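# Pack a grinder body into the open carton

## Task

Place one grinder body inside the open carton, then open the gripper so the part is released and rests in the carton.

## Robot and tools

The robot has two arms, left_arm and right_arm, on a table. The names are labels only and do not match the sides of a camera image. Nothing may leave the table, whether set down or knocked off. Parts you hold may be tugged now and then, and loose objects may be pushed.

Frame: all printed gripper poses share one scene frame. The origin sits on the table surface midway between the arms. +z is up, +x reaches out over the table, and left_arm is mounted on the +y side. Each arm's state shows end_effector_position in metres and end_effector_quat_wxyz. The position is the point between the finger pads, roughly 1 cm short of the fingertips. The printed value can be off from the truth, more so when the arm is stretched far. In the gripper's own axes the fingers point along +z and close along y.

Joint order: every row and every per-joint list in a result uses this order for each arm: shoulder, elbow, waist, wrist pitch, wrist yaw, wrist roll. Follow this order even where another text lists the joints differently. Stated ranges in radians: shoulder 0.000 to 3.142, elbow 0.000 to 3.019, waist -2.880 to 2.880, wrist pitch -1.693 to 1.571, wrist yaw -1.571 to 1.571, wrist roll -2.094 to 2.094. A real end can differ from the stated one by up to 0.019 rad in either direction.

A row is one flat list of 14 numbers covering both arms: left_arm's six joint angles then its opening, then right_arm's six angles then its opening. Angles are absolute joint targets in radians, in the same form that Joint positions prints, not offsets. The opening is a scale from -1 (closed) to +1 (fully open). Every row needs all 14 numbers even when one arm stays still; to keep a joint where it is, repeat its current value from the "Joint targets" line.

Tools:
- execute_actions(actions): a list of actions run one after another. Each action is a table of at most 15 rows; each row lasts one control step of 1/30 s, and if fewer than 15 rows are given the last one is held for the remaining steps. An empty list only returns the current state and images. A call is rejected if a target sits more than 0.019 rad beyond a joint's end and farther out than that joint's last reported angle. A target past the real end is clipped to the end, and then the result prints "joint sent to its limit"; the absence of that line does not prove there is room left.
- move(target, speed, blocking): target is one 14-number row of absolute angles. All joints travel together so they finish at the same moment, which makes the gripper trace a curve. speed, in rad/s from 0.01 to 2 (default 0.5), caps the joint with the longest way to go. Paths take 0.5 to 10 s; longer ones stop after 10 s short of the target. Moves ignore obstacles and the other arm. The opening values are applied right at the start. Faster moves and targets placed deeper past a contact hit and press harder. With blocking=false you get a result after 0.5 s while motion continues; until a result shows the move ended, other moves and execute_actions are refused, so use wait or stop first. The extra "move:" line reports the ending (done, off_target, moving, held, fault), limits=held or limits=none (held means a check blocked some steps, after which the arm may jump faster than speed), and each arm's joint farthest from target.
- wait(seconds): 0 to 10; lets the sim run with the last commands held, and returns early if a running move ends. wait(0) checks a non-blocking move.
- stop(): brakes a running move; fast arms need more room. Fingers keep moving.
- zoom_image(camera, region): enlarges part of the latest image from cam_left_wrist or cam_right_wrist; region is [x0, y0, x1, y1] in pixels, origin top-left, at most 504 by 504. Both cameras are 504x504 fisheye wrist cameras.
- finished_scene(scene): ends the current scene, given its number, after the last command has been held; irreversible. The goal must be met and remain so. Answering without any tool call also ends everything.

Motion limits: each step, a joint's target is kept within a set lead of its measured angle (waist 0.264, shoulder 0.32, elbow 0.276, wrist pitch 0.33, wrist yaw 0.186, wrist roll 0.522 rad), and all targets are scaled back if they would put the gripper over 70 mm from where it is. Far goals therefore need several actions, and an unfinished motion may not complete during a wait; send the rest again. "joint command not followed" means the clearance check altered some joint targets; the rest of the row still ran.

Results: Joint positions and Joint velocities give one block per arm in the joint order above, plus the finger-pad gap in metres (0.094 when fully open). grip_measured is the measured opening on the command scale; each gripper may read off by about 1 mm. To hold a part, command about 0.03 below grip_measured; a smaller margin grips more gently. Pad force tops out near 50 to 62 N, less on very thin parts, with a brief spike on first contact. Joint torques are raw drive outputs with offset, scale and noise, so treat them as rough hints of load.

Avoid: dropping or slipping the part, slamming into things, pushing hard, letting the two arms collide or press on each other, and knocking anything off the table. Holding loads heats motors; a MOTOR HOT line appears from 85 °C, and at 100 °C an OVER-TEMPERATURE FAULT makes that arm go limp and drop until cooled. Any FAULT stop wastes time. Work smoothly with modest effort and finish by opening the gripper over the carton.

Each tool is called after "Emit:" as name(argument=value, ...) on one line, values as JSON.

## Session

Emit:
execute_actions(actions=[])

Scene clock: 0.00 s.
left_arm: end_effector_position=(+0.5810, -0.0106, +0.1680) grip_measured=+1.000 end_effector_quat_wxyz=(+0.691, +0.486, +0.497, +0.199) | right_arm: end_effector_position=(+0.1421, -0.6425, +0.3895) grip_measured=+1.000 end_effector_quat_wxyz=(+0.155, +0.920, +0.345, +0.106)
Joint names: [shoulder, elbow, waist, wrist pitch, wrist yaw, wrist roll]
Joint positions: left_arm=[ 1.894  0.957 -0.165  0.971  0.126  1.05   0.094] | right_arm=[ 1.226  1.518 -1.262 -1.557 -0.226  1.193  0.094]
Joint velocities: left_arm=[-0.015  0.002  0.005 -0.012 -0.022 -0.007  0.   ] | right_arm=[ 0.015  0.027  0.005 -0.022 -0.066  0.007  0.   ]
Joint torques (N m, as the arm reports them, + toward a larger angle): no reading
Joint targets: left_arm=[1.902 0.974 -0.165 0.974 0.126 1.050] | right_arm=[1.229 1.540 -1.262 -1.556 -0.226 1.193]

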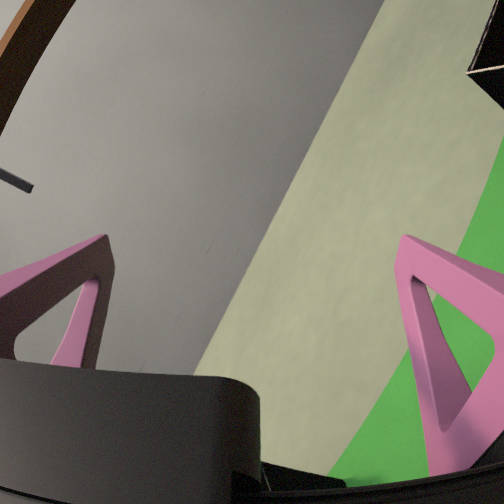

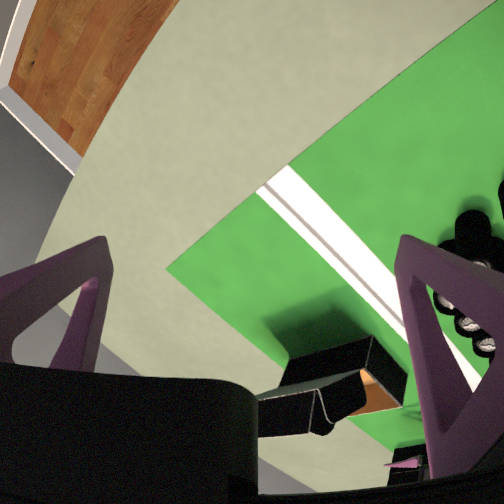

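Emit:
move(target=[1.39,2.7,-0.5,-1.65,0.0,0.0,1, 1.0,1.13,0.5,-1.66,0.0,-1.75,1], speed=0.9)

Scene clock: 10.00 s.
left_arm: end_effector_position=(+0.2268, +0.0285, +0.8037) grip_measured=+1.000 end_effector_quat_wxyz=(+0.547, +0.283, +0.763, -0.195) | right_arm: end_effector_position=(+0.2222, -0.1501, +0.2890) grip_measured=+1.000 end_effector_quat_wxyz=(-0.020, +0.898, -0.439, +0.011)
Joint names: [shoulder, elbow, waist, wrist pitch, wrist yaw, wrist roll]
Joint positions: left_arm=[ 1.385  2.691 -0.489 -1.637  0.004  0.015  0.094] | right_arm=[ 1.008  1.133  0.494 -1.651 -0.005 -1.742  0.094]
Joint velocities: left_arm=[ 0.005 -0.002  0.015  0.007 -0.022  0.037  0.   ] | right_arm=[-0.005  0.027 -0.015  0.012 -0.022 -0.022  0.   ]
Joint torques (N m, as the arm reports them, + toward a larger angle): left_arm=[-4.76  4.68 -1.89  1.09 -0.05 -0.08] | right_arm=[-5.04  9.14 -0.03 -0.32 -0.04 -0.23]
Joint targets: left_arm=[1.390 2.700 -0.500 -1.650 0.000 0.000] | right_arm=[1.000 1.130 0.500 -1.660 -0.000 -1.750]
move: done; limits=none; left_arm: farthest joint: the wrist roll, 0.015 radians from its target (1.050 radians at the start); right_arm: farthest joint: the wrist pitch, 0.009 radians from its target (0.103 radians at the start)

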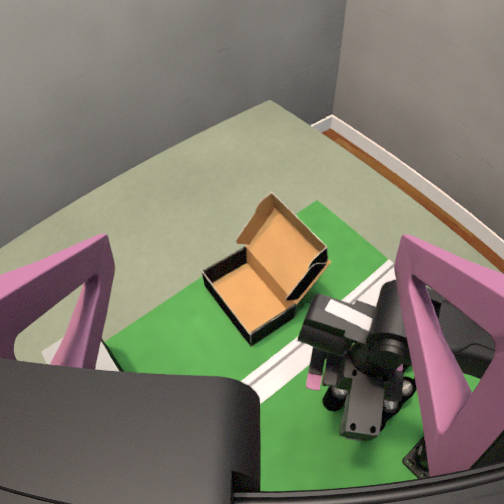

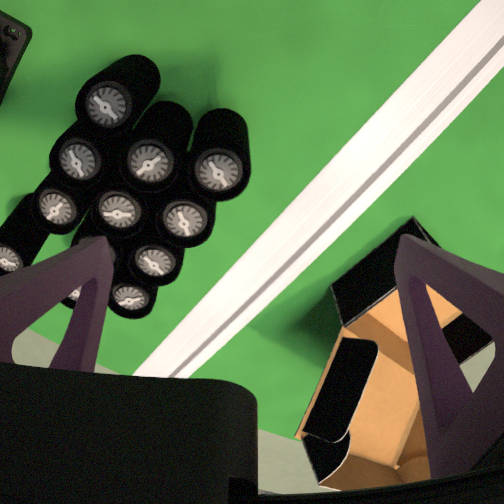

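Emit:
zoom_image(camera="cam_left_wrist", region=[180, 180, 348, 348])

Region (180, 180, 348, 348) of cam_left_wrist's 504x504 image, scaled by 3.000, with more detail than that image has.

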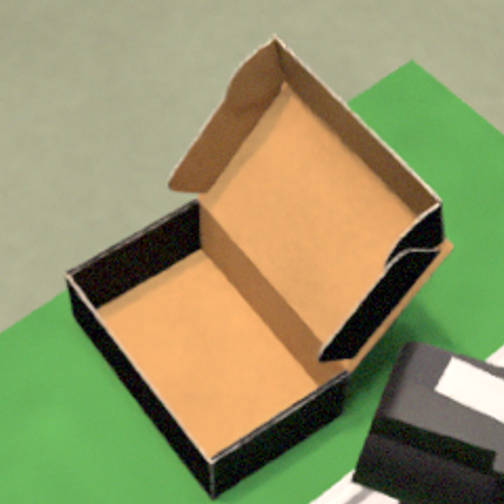

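Emit:
move(target=[1.39,2.7,-0.5,-1.65,0.0,0.0,1, 1.783,1.065,0.587,-1.574,0.33,-0.336,0.7], speed=0.7)

Scene clock: 64.97 s.
left_arm: end_effector_position=(+0.2268, +0.0285, +0.8037) grip_measured=+1.000 end_effector_quat_wxyz=(+0.547, +0.283, +0.763, -0.195) | right_arm: end_effector_position=(+0.2674, -0.1619, +0.0606) grip_measured=+0.701 end_effector_quat_wxyz=(-0.330, -0.459, +0.803, -0.190)
Joint names: [shoulder, elbow, waist, wrist pitch, wrist yaw, wrist roll]
Joint positions: left_arm=[ 1.385  2.691 -0.489 -1.637  0.004  0.014  0.094] | right_arm=[ 1.776  1.064  0.575 -1.583  0.325 -0.344  0.08 ]
Joint velocities: left_arm=[-0.024  0.002 -0.005 -0.007 -0.007 -0.066  0.   ] | right_arm=[-0.015  0.007  0.015 -0.002  0.081  0.022 -0.   ]
Joint torques (N m, as the arm reports them, + toward a larger angle): left_arm=[-4.69  4.63 -1.88  1.08 -0.05 -0.09] | right_arm=[-11.15   5.85   0.57  -1.01   0.25  -0.08]
Joint targets: left_arm=[1.390 2.700 -0.500 -1.650 0.000 -0.000] | right_arm=[1.783 1.065 0.587 -1.574 0.330 -0.336]
move: done; limits=none; left_arm: farthest joint: the wrist roll, 0.014 radians from its target (0.015 radians at the start); right_arm: farthest joint: the waist, 0.012 radians from its target (0.093 radians at the start)

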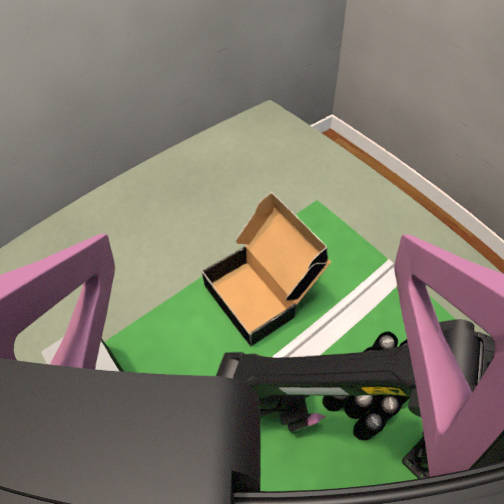

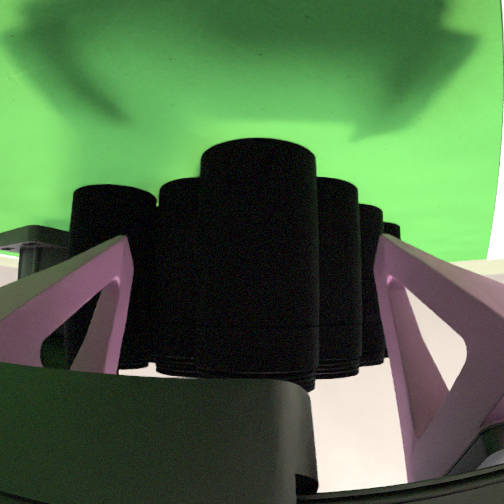

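Emit:
move(target=[1.39,2.7,-0.5,-1.65,0.0,0.0,1, 1.671,0.921,0.494,-1.51,0.378,-0.411,0.7], speed=0.2)

Scene clock: 76.20 s.
left_arm: end_effector_position=(+0.2268, +0.0285, +0.8037) grip_measured=+1.000 end_effector_quat_wxyz=(+0.547, +0.283, +0.763, -0.195) | right_arm: end_effector_position=(+0.2418, -0.2087, +0.0595) grip_measured=+0.701 end_effector_quat_wxyz=(-0.331, -0.460, +0.802, -0.191)
Joint names: [shoulder, elbow, waist, wrist pitch, wrist yaw, wrist roll]
Joint positions: left_arm=[ 1.385  2.691 -0.489 -1.637  0.004  0.014  0.094] | right_arm=[ 1.679  0.922  0.504 -1.52   0.374 -0.402  0.08 ]
Joint velocities: left_arm=[-0.024  0.007 -0.015  0.012  0.007 -0.081  0.   ] | right_arm=[-0.005  0.017  0.005 -0.007  0.007  0.007  0.   ]
Joint torques (N m, as the arm reports them, + toward a larger angle): left_arm=[-4.66  4.63 -1.92  1.08 -0.05 -0.09] | right_arm=[-10.53   5.49  -1.48  -0.91   0.28  -0.23]
Joint targets: left_arm=[1.390 2.700 -0.500 -1.650 0.000 0.000] | right_arm=[1.671 0.921 0.494 -1.510 0.378 -0.411]
move: done; limits=none; left_arm: farthest joint: the wrist roll, 0.014 radians from its target (0.014 radians at the start); right_arm: farthest joint: the waist, 0.010 radians from its target (0.081 radians at the start)

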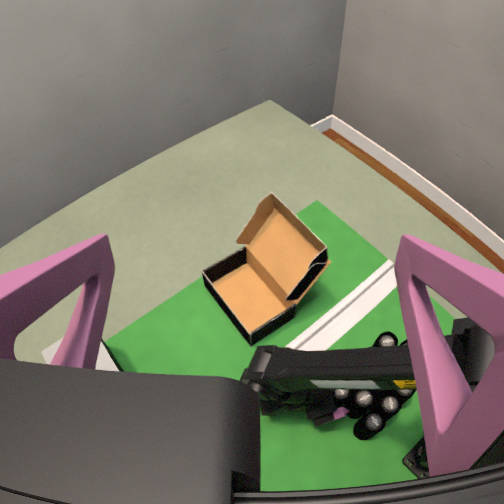

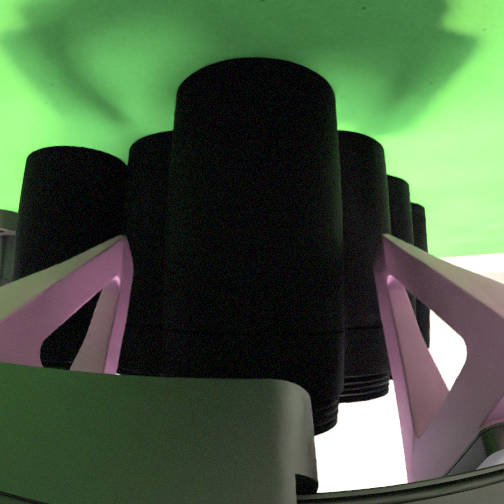

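Centered. Close the gripper.

Emit:
execute_actions(actions=[[[1.39,2.7,-0.5,-1.65,0.0,0.0,1, 1.671,0.921,0.494,-1.51,0.378,-0.411,0.2]],[[1.39,2.7,-0.5,-1.65,0.0,0.0,1, 1.671,0.921,0.494,-1.51,0.378,-0.411,0.05]],[[1.39,2.7,-0.5,-1.65,0.0,0.0,1, 1.671,0.921,0.494,-1.51,0.378,-0.411,0.005]]])

Scene clock: 84.37 s.
left_arm: end_effector_position=(+0.2268, +0.0285, +0.8037) grip_measured=+1.000 end_effector_quat_wxyz=(+0.547, +0.283, +0.763, -0.195) | right_arm: end_effector_position=(+0.2420, -0.2088, +0.0595) grip_measured=+0.039 end_effector_quat_wxyz=(-0.331, -0.460, +0.801, -0.191)
Joint names: [shoulder, elbow, waist, wrist pitch, wrist yaw, wrist roll]
Joint positions: left_arm=[ 1.385  2.691 -0.489 -1.637  0.004  0.014  0.094] | right_arm=[ 1.679  0.922  0.504 -1.52   0.375 -0.404  0.049]
Joint velocities: left_arm=[ 0.005 -0.022  0.005  0.007 -0.022  0.022  0.   ] | right_arm=[ 0.015  0.002 -0.005  0.002 -0.022 -0.037 -0.   ]
Joint torques (N m, as the arm reports them, + toward a larger angle): left_arm=[-4.64  4.64 -1.89  1.08 -0.05 -0.08] | right_arm=[-10.56   5.46  -1.5   -0.92   0.22  -0.23]
Joint targets: left_arm=[1.390 2.700 -0.500 -1.650 0.000 -0.000] | right_arm=[1.671 0.921 0.494 -1.510 0.378 -0.411]

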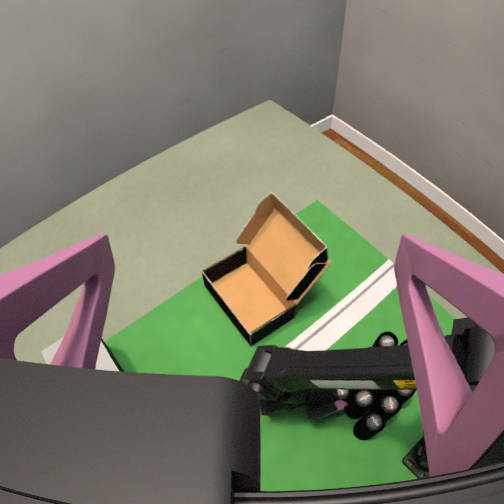

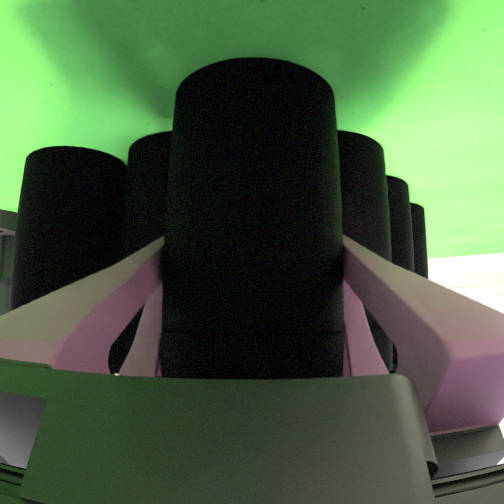

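Emit:
move(target=[1.39,2.7,-0.5,-1.65,0.0,0.0,1, 1.48,1.115,0.494,-1.68,0.378,-0.411,0.008], speed=0.25)

Emit:
move(target=[1.39,2.7,-0.5,-1.65,0.0,0.0,1, 1.45,1.32,0.085,-1.60,0.0,0.0,0.008], speed=0.4)

Emit:
move(target=[1.39,2.7,-0.5,-1.65,0.0,0.0,1, 1.54,1.12,0.085,-0.33,0.0,0.0,0.008], speed=0.6)

Scene clock: 90.13 s.
left_arm: end_effector_position=(+0.2269, +0.0285, +0.8037) grip_measured=+1.000 end_effector_quat_wxyz=(+0.547, +0.283, +0.763, -0.195) | right_arm: end_effector_position=(+0.2764, -0.1899, +0.1563) grip_measured=+0.039 end_effector_quat_wxyz=(-0.234, -0.457, +0.836, -0.192)
Joint names: [shoulder, elbow, waist, wrist pitch, wrist yaw, wrist roll]
Joint positions: left_arm=[ 1.385  2.691 -0.489 -1.637  0.004  0.014  0.094] | right_arm=[ 1.486  1.077  0.504 -1.662  0.375 -0.404  0.049]
Joint velocities: left_arm=[-0.005 -0.002 -0.024 -0.017 -0.066 -0.007  0.   ] | right_arm=[-0.005 -0.007 -0.015 -0.002 -0.081  0.022  0.   ]
Joint torques (N m, as the arm reports them, + toward a larger angle): left_arm=[-4.64  4.63 -1.87  1.09 -0.05 -0.09] | right_arm=[-9.88 10.79 -1.5  -1.88  0.25 -0.22]
Joint targets: left_arm=[1.390 2.700 -0.500 -1.650 -0.000 0.000] | right_arm=[1.480 1.115 0.494 -1.680 0.378 -0.411]
move: off_target (right_arm); limits=none; left_arm: farthest joint: the wrist roll, 0.014 radians from its target (0.014 radians at the start); right_arm: farthest joint: the elbow, 0.038 radians from its target (0.193 radians at the start)

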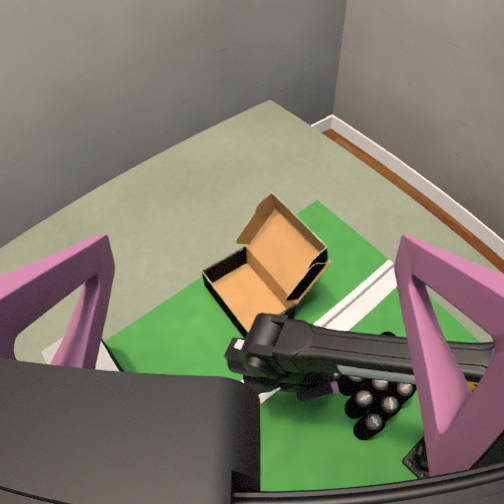

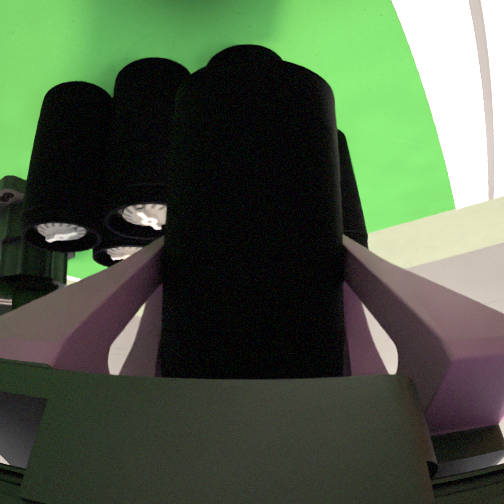

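Scene clock: 91.90 s.
left_arm: end_effector_position=(+0.2269, +0.0285, +0.8037) grip_measured=+1.000 end_effector_quat_wxyz=(+0.547, +0.283, +0.763, -0.195) | right_arm: end_effector_position=(+0.3544, -0.2478, +0.2015) grip_measured=+0.039 end_effector_quat_wxyz=(-0.113, -0.044, +0.993, -0.006)
Joint names: [shoulder, elbow, waist, wrist pitch, wrist yaw, wrist roll]
Joint positions: left_arm=[ 1.385  2.691 -0.489 -1.637  0.004  0.014  0.094] | right_arm=[ 1.465  1.272  0.084 -1.605  0.005 -0.009  0.049]
Joint velocities: left_arm=[ 0.005  0.007 -0.015  0.007  0.081 -0.066  0.   ] | right_arm=[ 0.005  0.002 -0.005  0.002  0.051 -0.037 -0.   ]
Joint torques (N m, as the arm reports them, + toward a larger angle): left_arm=[-4.69  4.64 -1.91  1.08 -0.04 -0.08] | right_arm=[-11.34  12.57  -0.45  -0.15  -0.32  -0.08]
Joint targets: left_arm=[1.390 2.700 -0.500 -1.650 -0.000 -0.000] | right_arm=[1.450 1.320 0.085 -1.600 0.000 -0.000]
move: off_target (right_arm); limits=none; left_arm: farthest joint: the wrist roll, 0.014 radians from its target (0.014 radians at the start); right_arm: farthest joint: the elbow, 0.048 radians from its target (0.243 radians at the start)

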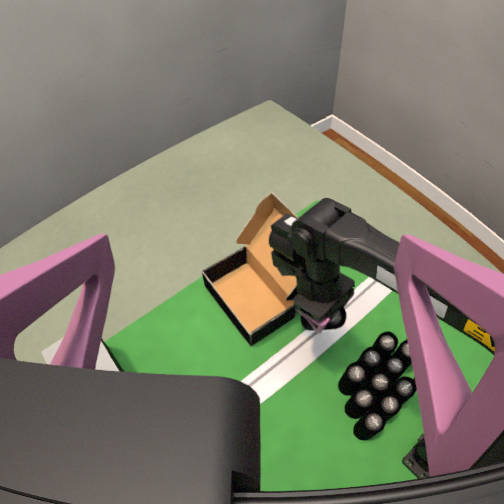

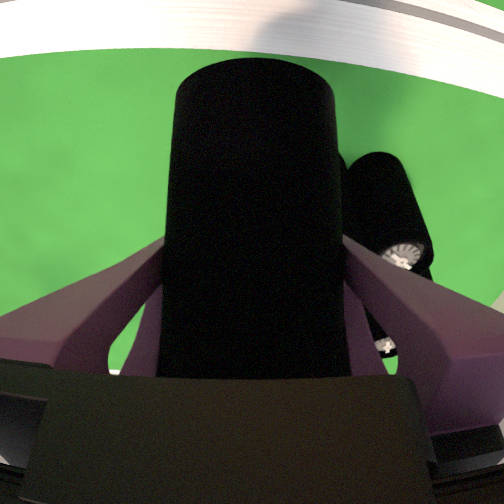

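Scene clock: 94.50 s.
left_arm: end_effector_position=(+0.2269, +0.0285, +0.8037) grip_measured=+1.000 end_effector_quat_wxyz=(+0.547, +0.283, +0.763, -0.195) | right_arm: end_effector_position=(+0.5838, -0.2294, +0.1814) grip_measured=+0.039 end_effector_quat_wxyz=(+0.385, -0.040, +0.922, +0.012)
Joint names: [shoulder, elbow, waist, wrist pitch, wrist yaw, wrist roll]
Joint positions: left_arm=[ 1.385  2.691 -0.489 -1.637  0.004  0.014  0.094] | right_arm=[ 1.534  1.11   0.084 -0.356  0.005 -0.008  0.049]
Joint velocities: left_arm=[-0.005  0.002 -0.015  0.002 -0.081  0.007  0.   ] | right_arm=[ 0.005 -0.002 -0.005 -0.002 -0.051 -0.081 -0.   ]
Joint torques (N m, as the arm reports them, + toward a larger angle): left_arm=[-4.64  4.63 -1.89  1.08 -0.04 -0.09] | right_arm=[-11.86  10.48  -0.48   2.81  -0.32  -0.07]
Joint targets: left_arm=[1.390 2.700 -0.500 -1.650 -0.000 0.000] | right_arm=[1.540 1.120 0.085 -0.330 0.000 0.000]
move: off_target (right_arm); limits=none; left_arm: farthest joint: the wrist roll, 0.014 radians from its target (0.014 radians at the start); right_arm: farthest joint: the wrist pitch, 0.026 radians from its target (1.275 radians at the start)

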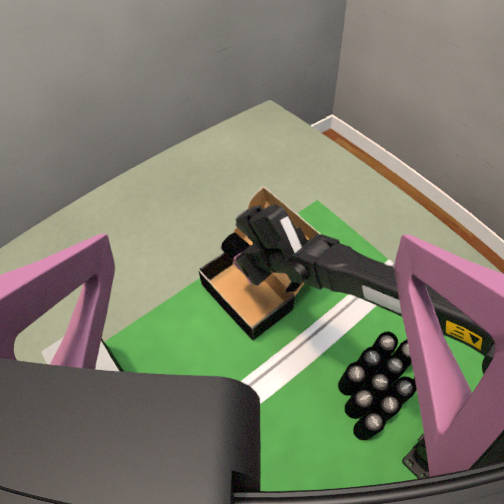

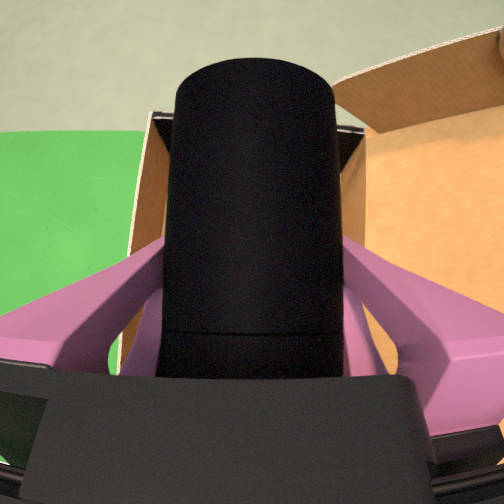

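Emit:
move(target=[1.39,2.7,-0.5,-1.65,0.0,0.0,1, 1.748,0.935,0.105,0.05,0.0,0.0,0.008], speed=0.25)

Emit:
move(target=[1.39,2.7,-0.5,-1.65,0.0,0.0,1, 1.764,0.935,0.105,0.065,0.0,0.0,0.008], speed=0.05)

Scene clock: 107.97 s.
left_arm: end_effector_position=(+0.2269, +0.0285, +0.8037) grip_measured=+1.000 end_effector_quat_wxyz=(+0.547, +0.283, +0.763, -0.195) | right_arm: end_effector_position=(+0.5740, -0.2238, +0.0412) grip_measured=+0.039 end_effector_quat_wxyz=(+0.382, -0.045, +0.923, +0.014)
Joint names: [shoulder, elbow, waist, wrist pitch, wrist yaw, wrist roll]
Joint positions: left_arm=[ 1.385  2.691 -0.489 -1.637  0.004  0.014  0.094] | right_arm=[ 1.741  0.929  0.095  0.026  0.005 -0.008  0.049]
Joint velocities: left_arm=[-0.005  0.002  0.005 -0.007  0.007 -0.037  0.   ] | right_arm=[-0.015 -0.017 -0.015 -0.002  0.037 -0.037  0.   ]
Joint torques (N m, as the arm reports them, + toward a larger angle): left_arm=[-4.64  4.63 -1.88  1.09 -0.04 -0.09] | right_arm=[-12.33   8.04   0.31   2.73  -0.32  -0.08]
Joint targets: left_arm=[1.390 2.700 -0.500 -1.650 0.000 -0.000] | right_arm=[1.748 0.935 0.105 0.050 0.000 -0.000]
move: off_target (right_arm); limits=none; left_arm: farthest joint: the wrist roll, 0.014 radians from its target (0.014 radians at the start); right_arm: farthest joint: the wrist pitch, 0.024 radians from its target (0.406 radians at the start)

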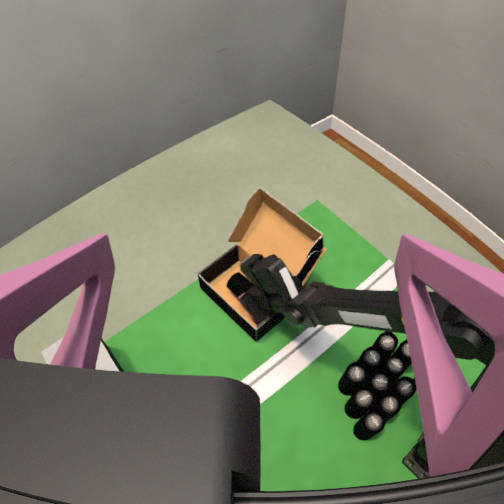

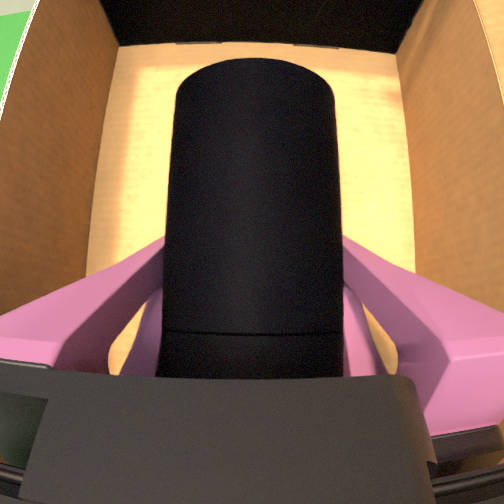

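Scene clock: 109.03 s.
left_arm: end_effector_position=(+0.2269, +0.0285, +0.8037) grip_measured=+1.000 end_effector_quat_wxyz=(+0.547, +0.283, +0.763, -0.195) | right_arm: end_effector_position=(+0.5722, -0.2240, +0.0320) grip_measured=+0.039 end_effector_quat_wxyz=(+0.378, -0.045, +0.924, +0.014)
Joint names: [shoulder, elbow, waist, wrist pitch, wrist yaw, wrist roll]
Joint positions: left_arm=[ 1.385  2.691 -0.489 -1.637  0.004  0.014  0.094] | right_arm=[ 1.757  0.924  0.095  0.039  0.005 -0.008  0.049]
Joint velocities: left_arm=[-0.005 -0.002  0.005 -0.002 -0.066 -0.051  0.   ] | right_arm=[-0.005 -0.002 -0.015 -0.002  0.022 -0.007 -0.   ]
Joint torques (N m, as the arm reports them, + toward a larger angle): left_arm=[-4.66  4.64 -1.88  1.08 -0.04 -0.09] | right_arm=[-12.45   8.32   0.29   2.79  -0.33  -0.07]
Joint targets: left_arm=[1.390 2.700 -0.500 -1.650 -0.000 0.000] | right_arm=[1.764 0.935 0.105 0.065 0.000 -0.000]
move: off_target (right_arm); limits=none; left_arm: farthest joint: the wrist roll, 0.014 radians from its target (0.014 radians at the start); right_arm: farthest joint: the wrist pitch, 0.026 radians from its target (0.039 radians at the start)

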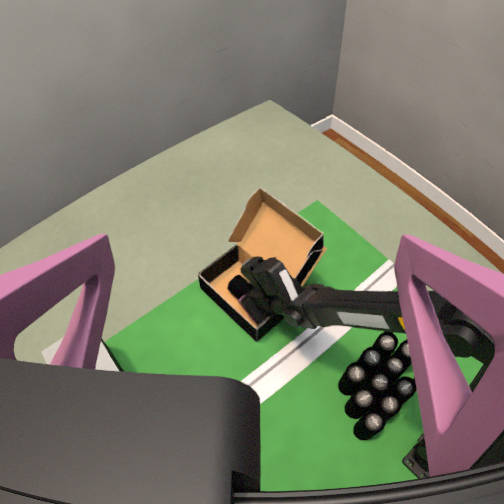

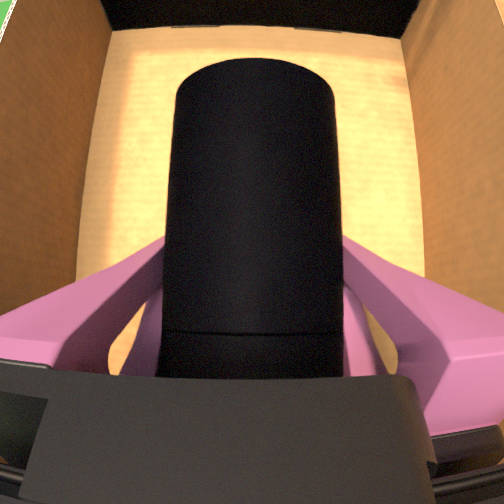

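Emit:
move(target=[1.39,2.7,-0.5,-1.65,0.0,0.0,1, 1.774,0.935,0.105,0.075,0.0,0.0,0.008], speed=0.05)

Scene clock: 113.13 s.
left_arm: end_effector_position=(+0.2269, +0.0285, +0.8037) grip_measured=+1.000 end_effector_quat_wxyz=(+0.547, +0.283, +0.763, -0.195) | right_arm: end_effector_position=(+0.5728, -0.2239, +0.0305) grip_measured=+0.039 end_effector_quat_wxyz=(+0.381, -0.045, +0.923, +0.014)
Joint names: [shoulder, elbow, waist, wrist pitch, wrist yaw, wrist roll]
Joint positions: left_arm=[ 1.385  2.691 -0.489 -1.637  0.004  0.014  0.094] | right_arm=[ 1.761  0.921  0.095  0.052  0.005 -0.008  0.049]
Joint velocities: left_arm=[-0.005  0.012  0.005 -0.007  0.007  0.066  0.   ] | right_arm=[ 0.005  0.002 -0.015  0.017 -0.022  0.007 -0.   ]
Joint torques (N m, as the arm reports them, + toward a larger angle): left_arm=[-4.63  4.63 -1.86  1.08 -0.04 -0.09] | right_arm=[-12.03   8.52   0.33   2.67  -0.33  -0.07]
Joint targets: left_arm=[1.390 2.700 -0.500 -1.650 0.000 0.000] | right_arm=[1.774 0.935 0.105 0.075 0.000 -0.000]
move: off_target (right_arm); limits=none; left_arm: farthest joint: the wrist roll, 0.014 radians from its target (0.014 radians at the start); right_arm: farthest joint: the wrist pitch, 0.023 radians from its target (0.036 radians at the start)

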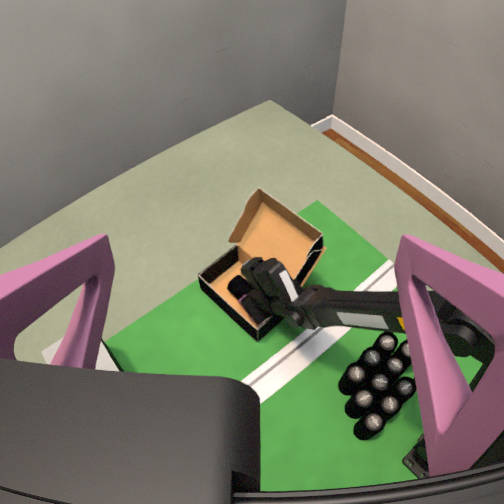

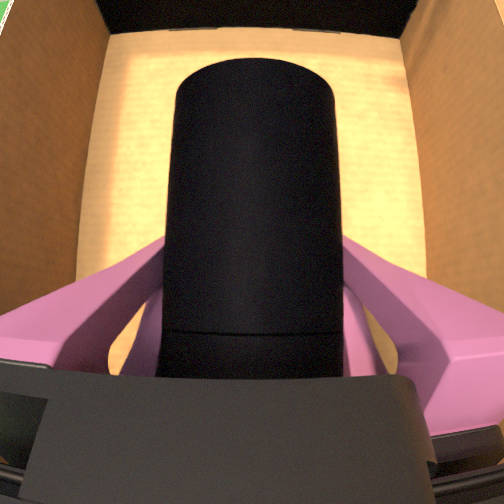

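Light contact at the expected height. Release and retreat.

Emit:
execute_actions(actions=[[[1.39,2.7,-0.5,-1.65,0.0,0.0,1, 1.766,0.935,0.105,0.075,0.0,0.0,0.4]],[[1.39,2.7,-0.5,-1.65,0.0,0.0,1, 1.766,0.935,0.105,0.075,0.0,0.0,0.4]]])

Emit:
move(target=[1.39,2.7,-0.5,-1.65,0.0,0.0,1, 1.55,1.12,0.105,-0.31,0.0,0.0,0.4], speed=0.35)

Scene clock: 119.23 s.
left_arm: end_effector_position=(+0.2269, +0.0285, +0.8037) grip_measured=+1.000 end_effector_quat_wxyz=(+0.547, +0.283, +0.763, -0.195) | right_arm: end_effector_position=(+0.5740, -0.2238, +0.0317) grip_measured=+0.399 end_effector_quat_wxyz=(+0.384, -0.045, +0.922, +0.014)
Joint names: [shoulder, elbow, waist, wrist pitch, wrist yaw, wrist roll]
Joint positions: left_arm=[ 1.385  2.691 -0.489 -1.637  0.004  0.014  0.094] | right_arm=[ 1.761  0.921  0.095  0.059  0.004 -0.008  0.066]
Joint velocities: left_arm=[ 0.005  0.002 -0.015  0.002 -0.037 -0.051  0.   ] | right_arm=[-0.005 -0.012 -0.005 -0.022 -0.022  0.037 -0.   ]
Joint torques (N m, as the arm reports them, + toward a larger angle): left_arm=[-4.66  4.64 -1.88  1.08 -0.04 -0.08] | right_arm=[-12.65   8.52   0.35   2.35  -0.31  -0.08]
Joint targets: left_arm=[1.390 2.700 -0.500 -1.650 -0.000 -0.000] | right_arm=[1.766 0.935 0.105 0.075 -0.000 0.000]

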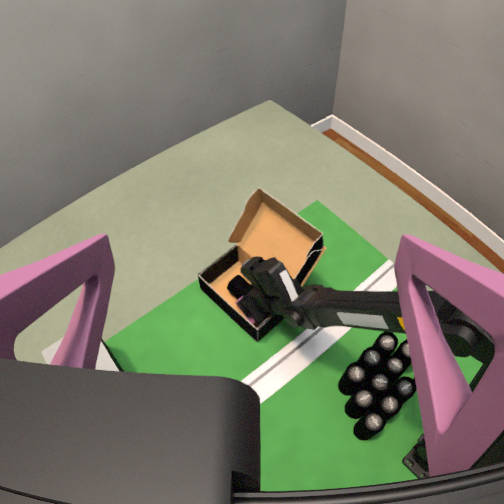

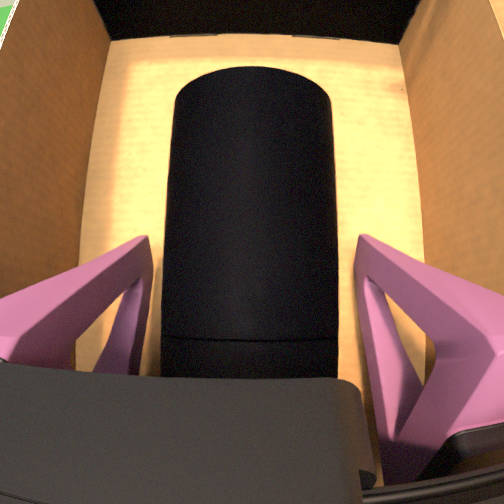

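Scene clock: 120.83 s.
left_arm: end_effector_position=(+0.2269, +0.0285, +0.8037) grip_measured=+1.000 end_effector_quat_wxyz=(+0.547, +0.283, +0.763, -0.195) | right_arm: end_effector_position=(+0.5837, -0.2229, +0.1676) grip_measured=+0.399 end_effector_quat_wxyz=(+0.391, -0.045, +0.919, +0.014)
Joint names: [shoulder, elbow, waist, wrist pitch, wrist yaw, wrist roll]
Joint positions: left_arm=[ 1.385  2.691 -0.489 -1.637  0.004  0.014  0.094] | right_arm=[ 1.549  1.081  0.095 -0.3    0.004 -0.008  0.066]
Joint velocities: left_arm=[-0.005 -0.002  0.015 -0.002  0.037 -0.022  0.   ] | right_arm=[ 0.005 -0.007 -0.015 -0.007 -0.022  0.022 -0.002]
Joint torques (N m, as the arm reports them, + toward a larger angle): left_arm=[-4.66  4.63 -1.87  1.08 -0.04 -0.09] | right_arm=[-12.27  12.6    0.36   1.1   -0.31  -0.08]
Joint targets: left_arm=[1.390 2.700 -0.500 -1.650 0.000 -0.000] | right_arm=[1.550 1.120 0.105 -0.310 0.000 -0.000]
move: off_target (right_arm); limits=none; left_arm: farthest joint: the wrist roll, 0.014 radians from its target (0.014 radians at the start); right_arm: farthest joint: the elbow, 0.039 radians from its target (0.199 radians at the start)

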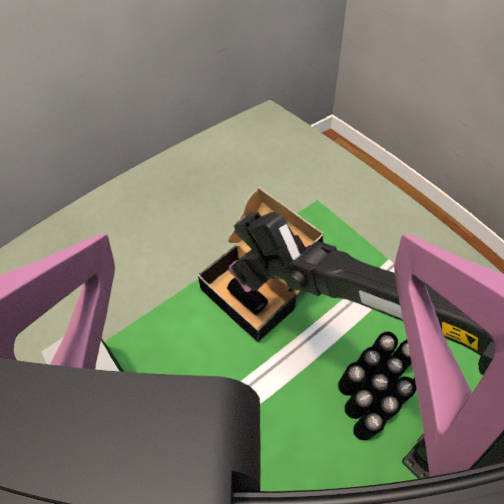

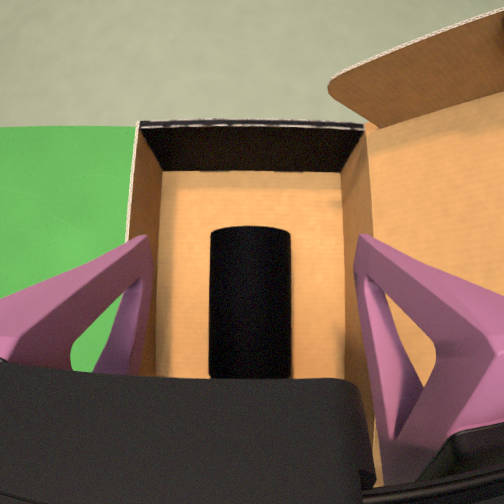

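Emit:
finished_scene(scene=2)

The scene is finished: the task was done.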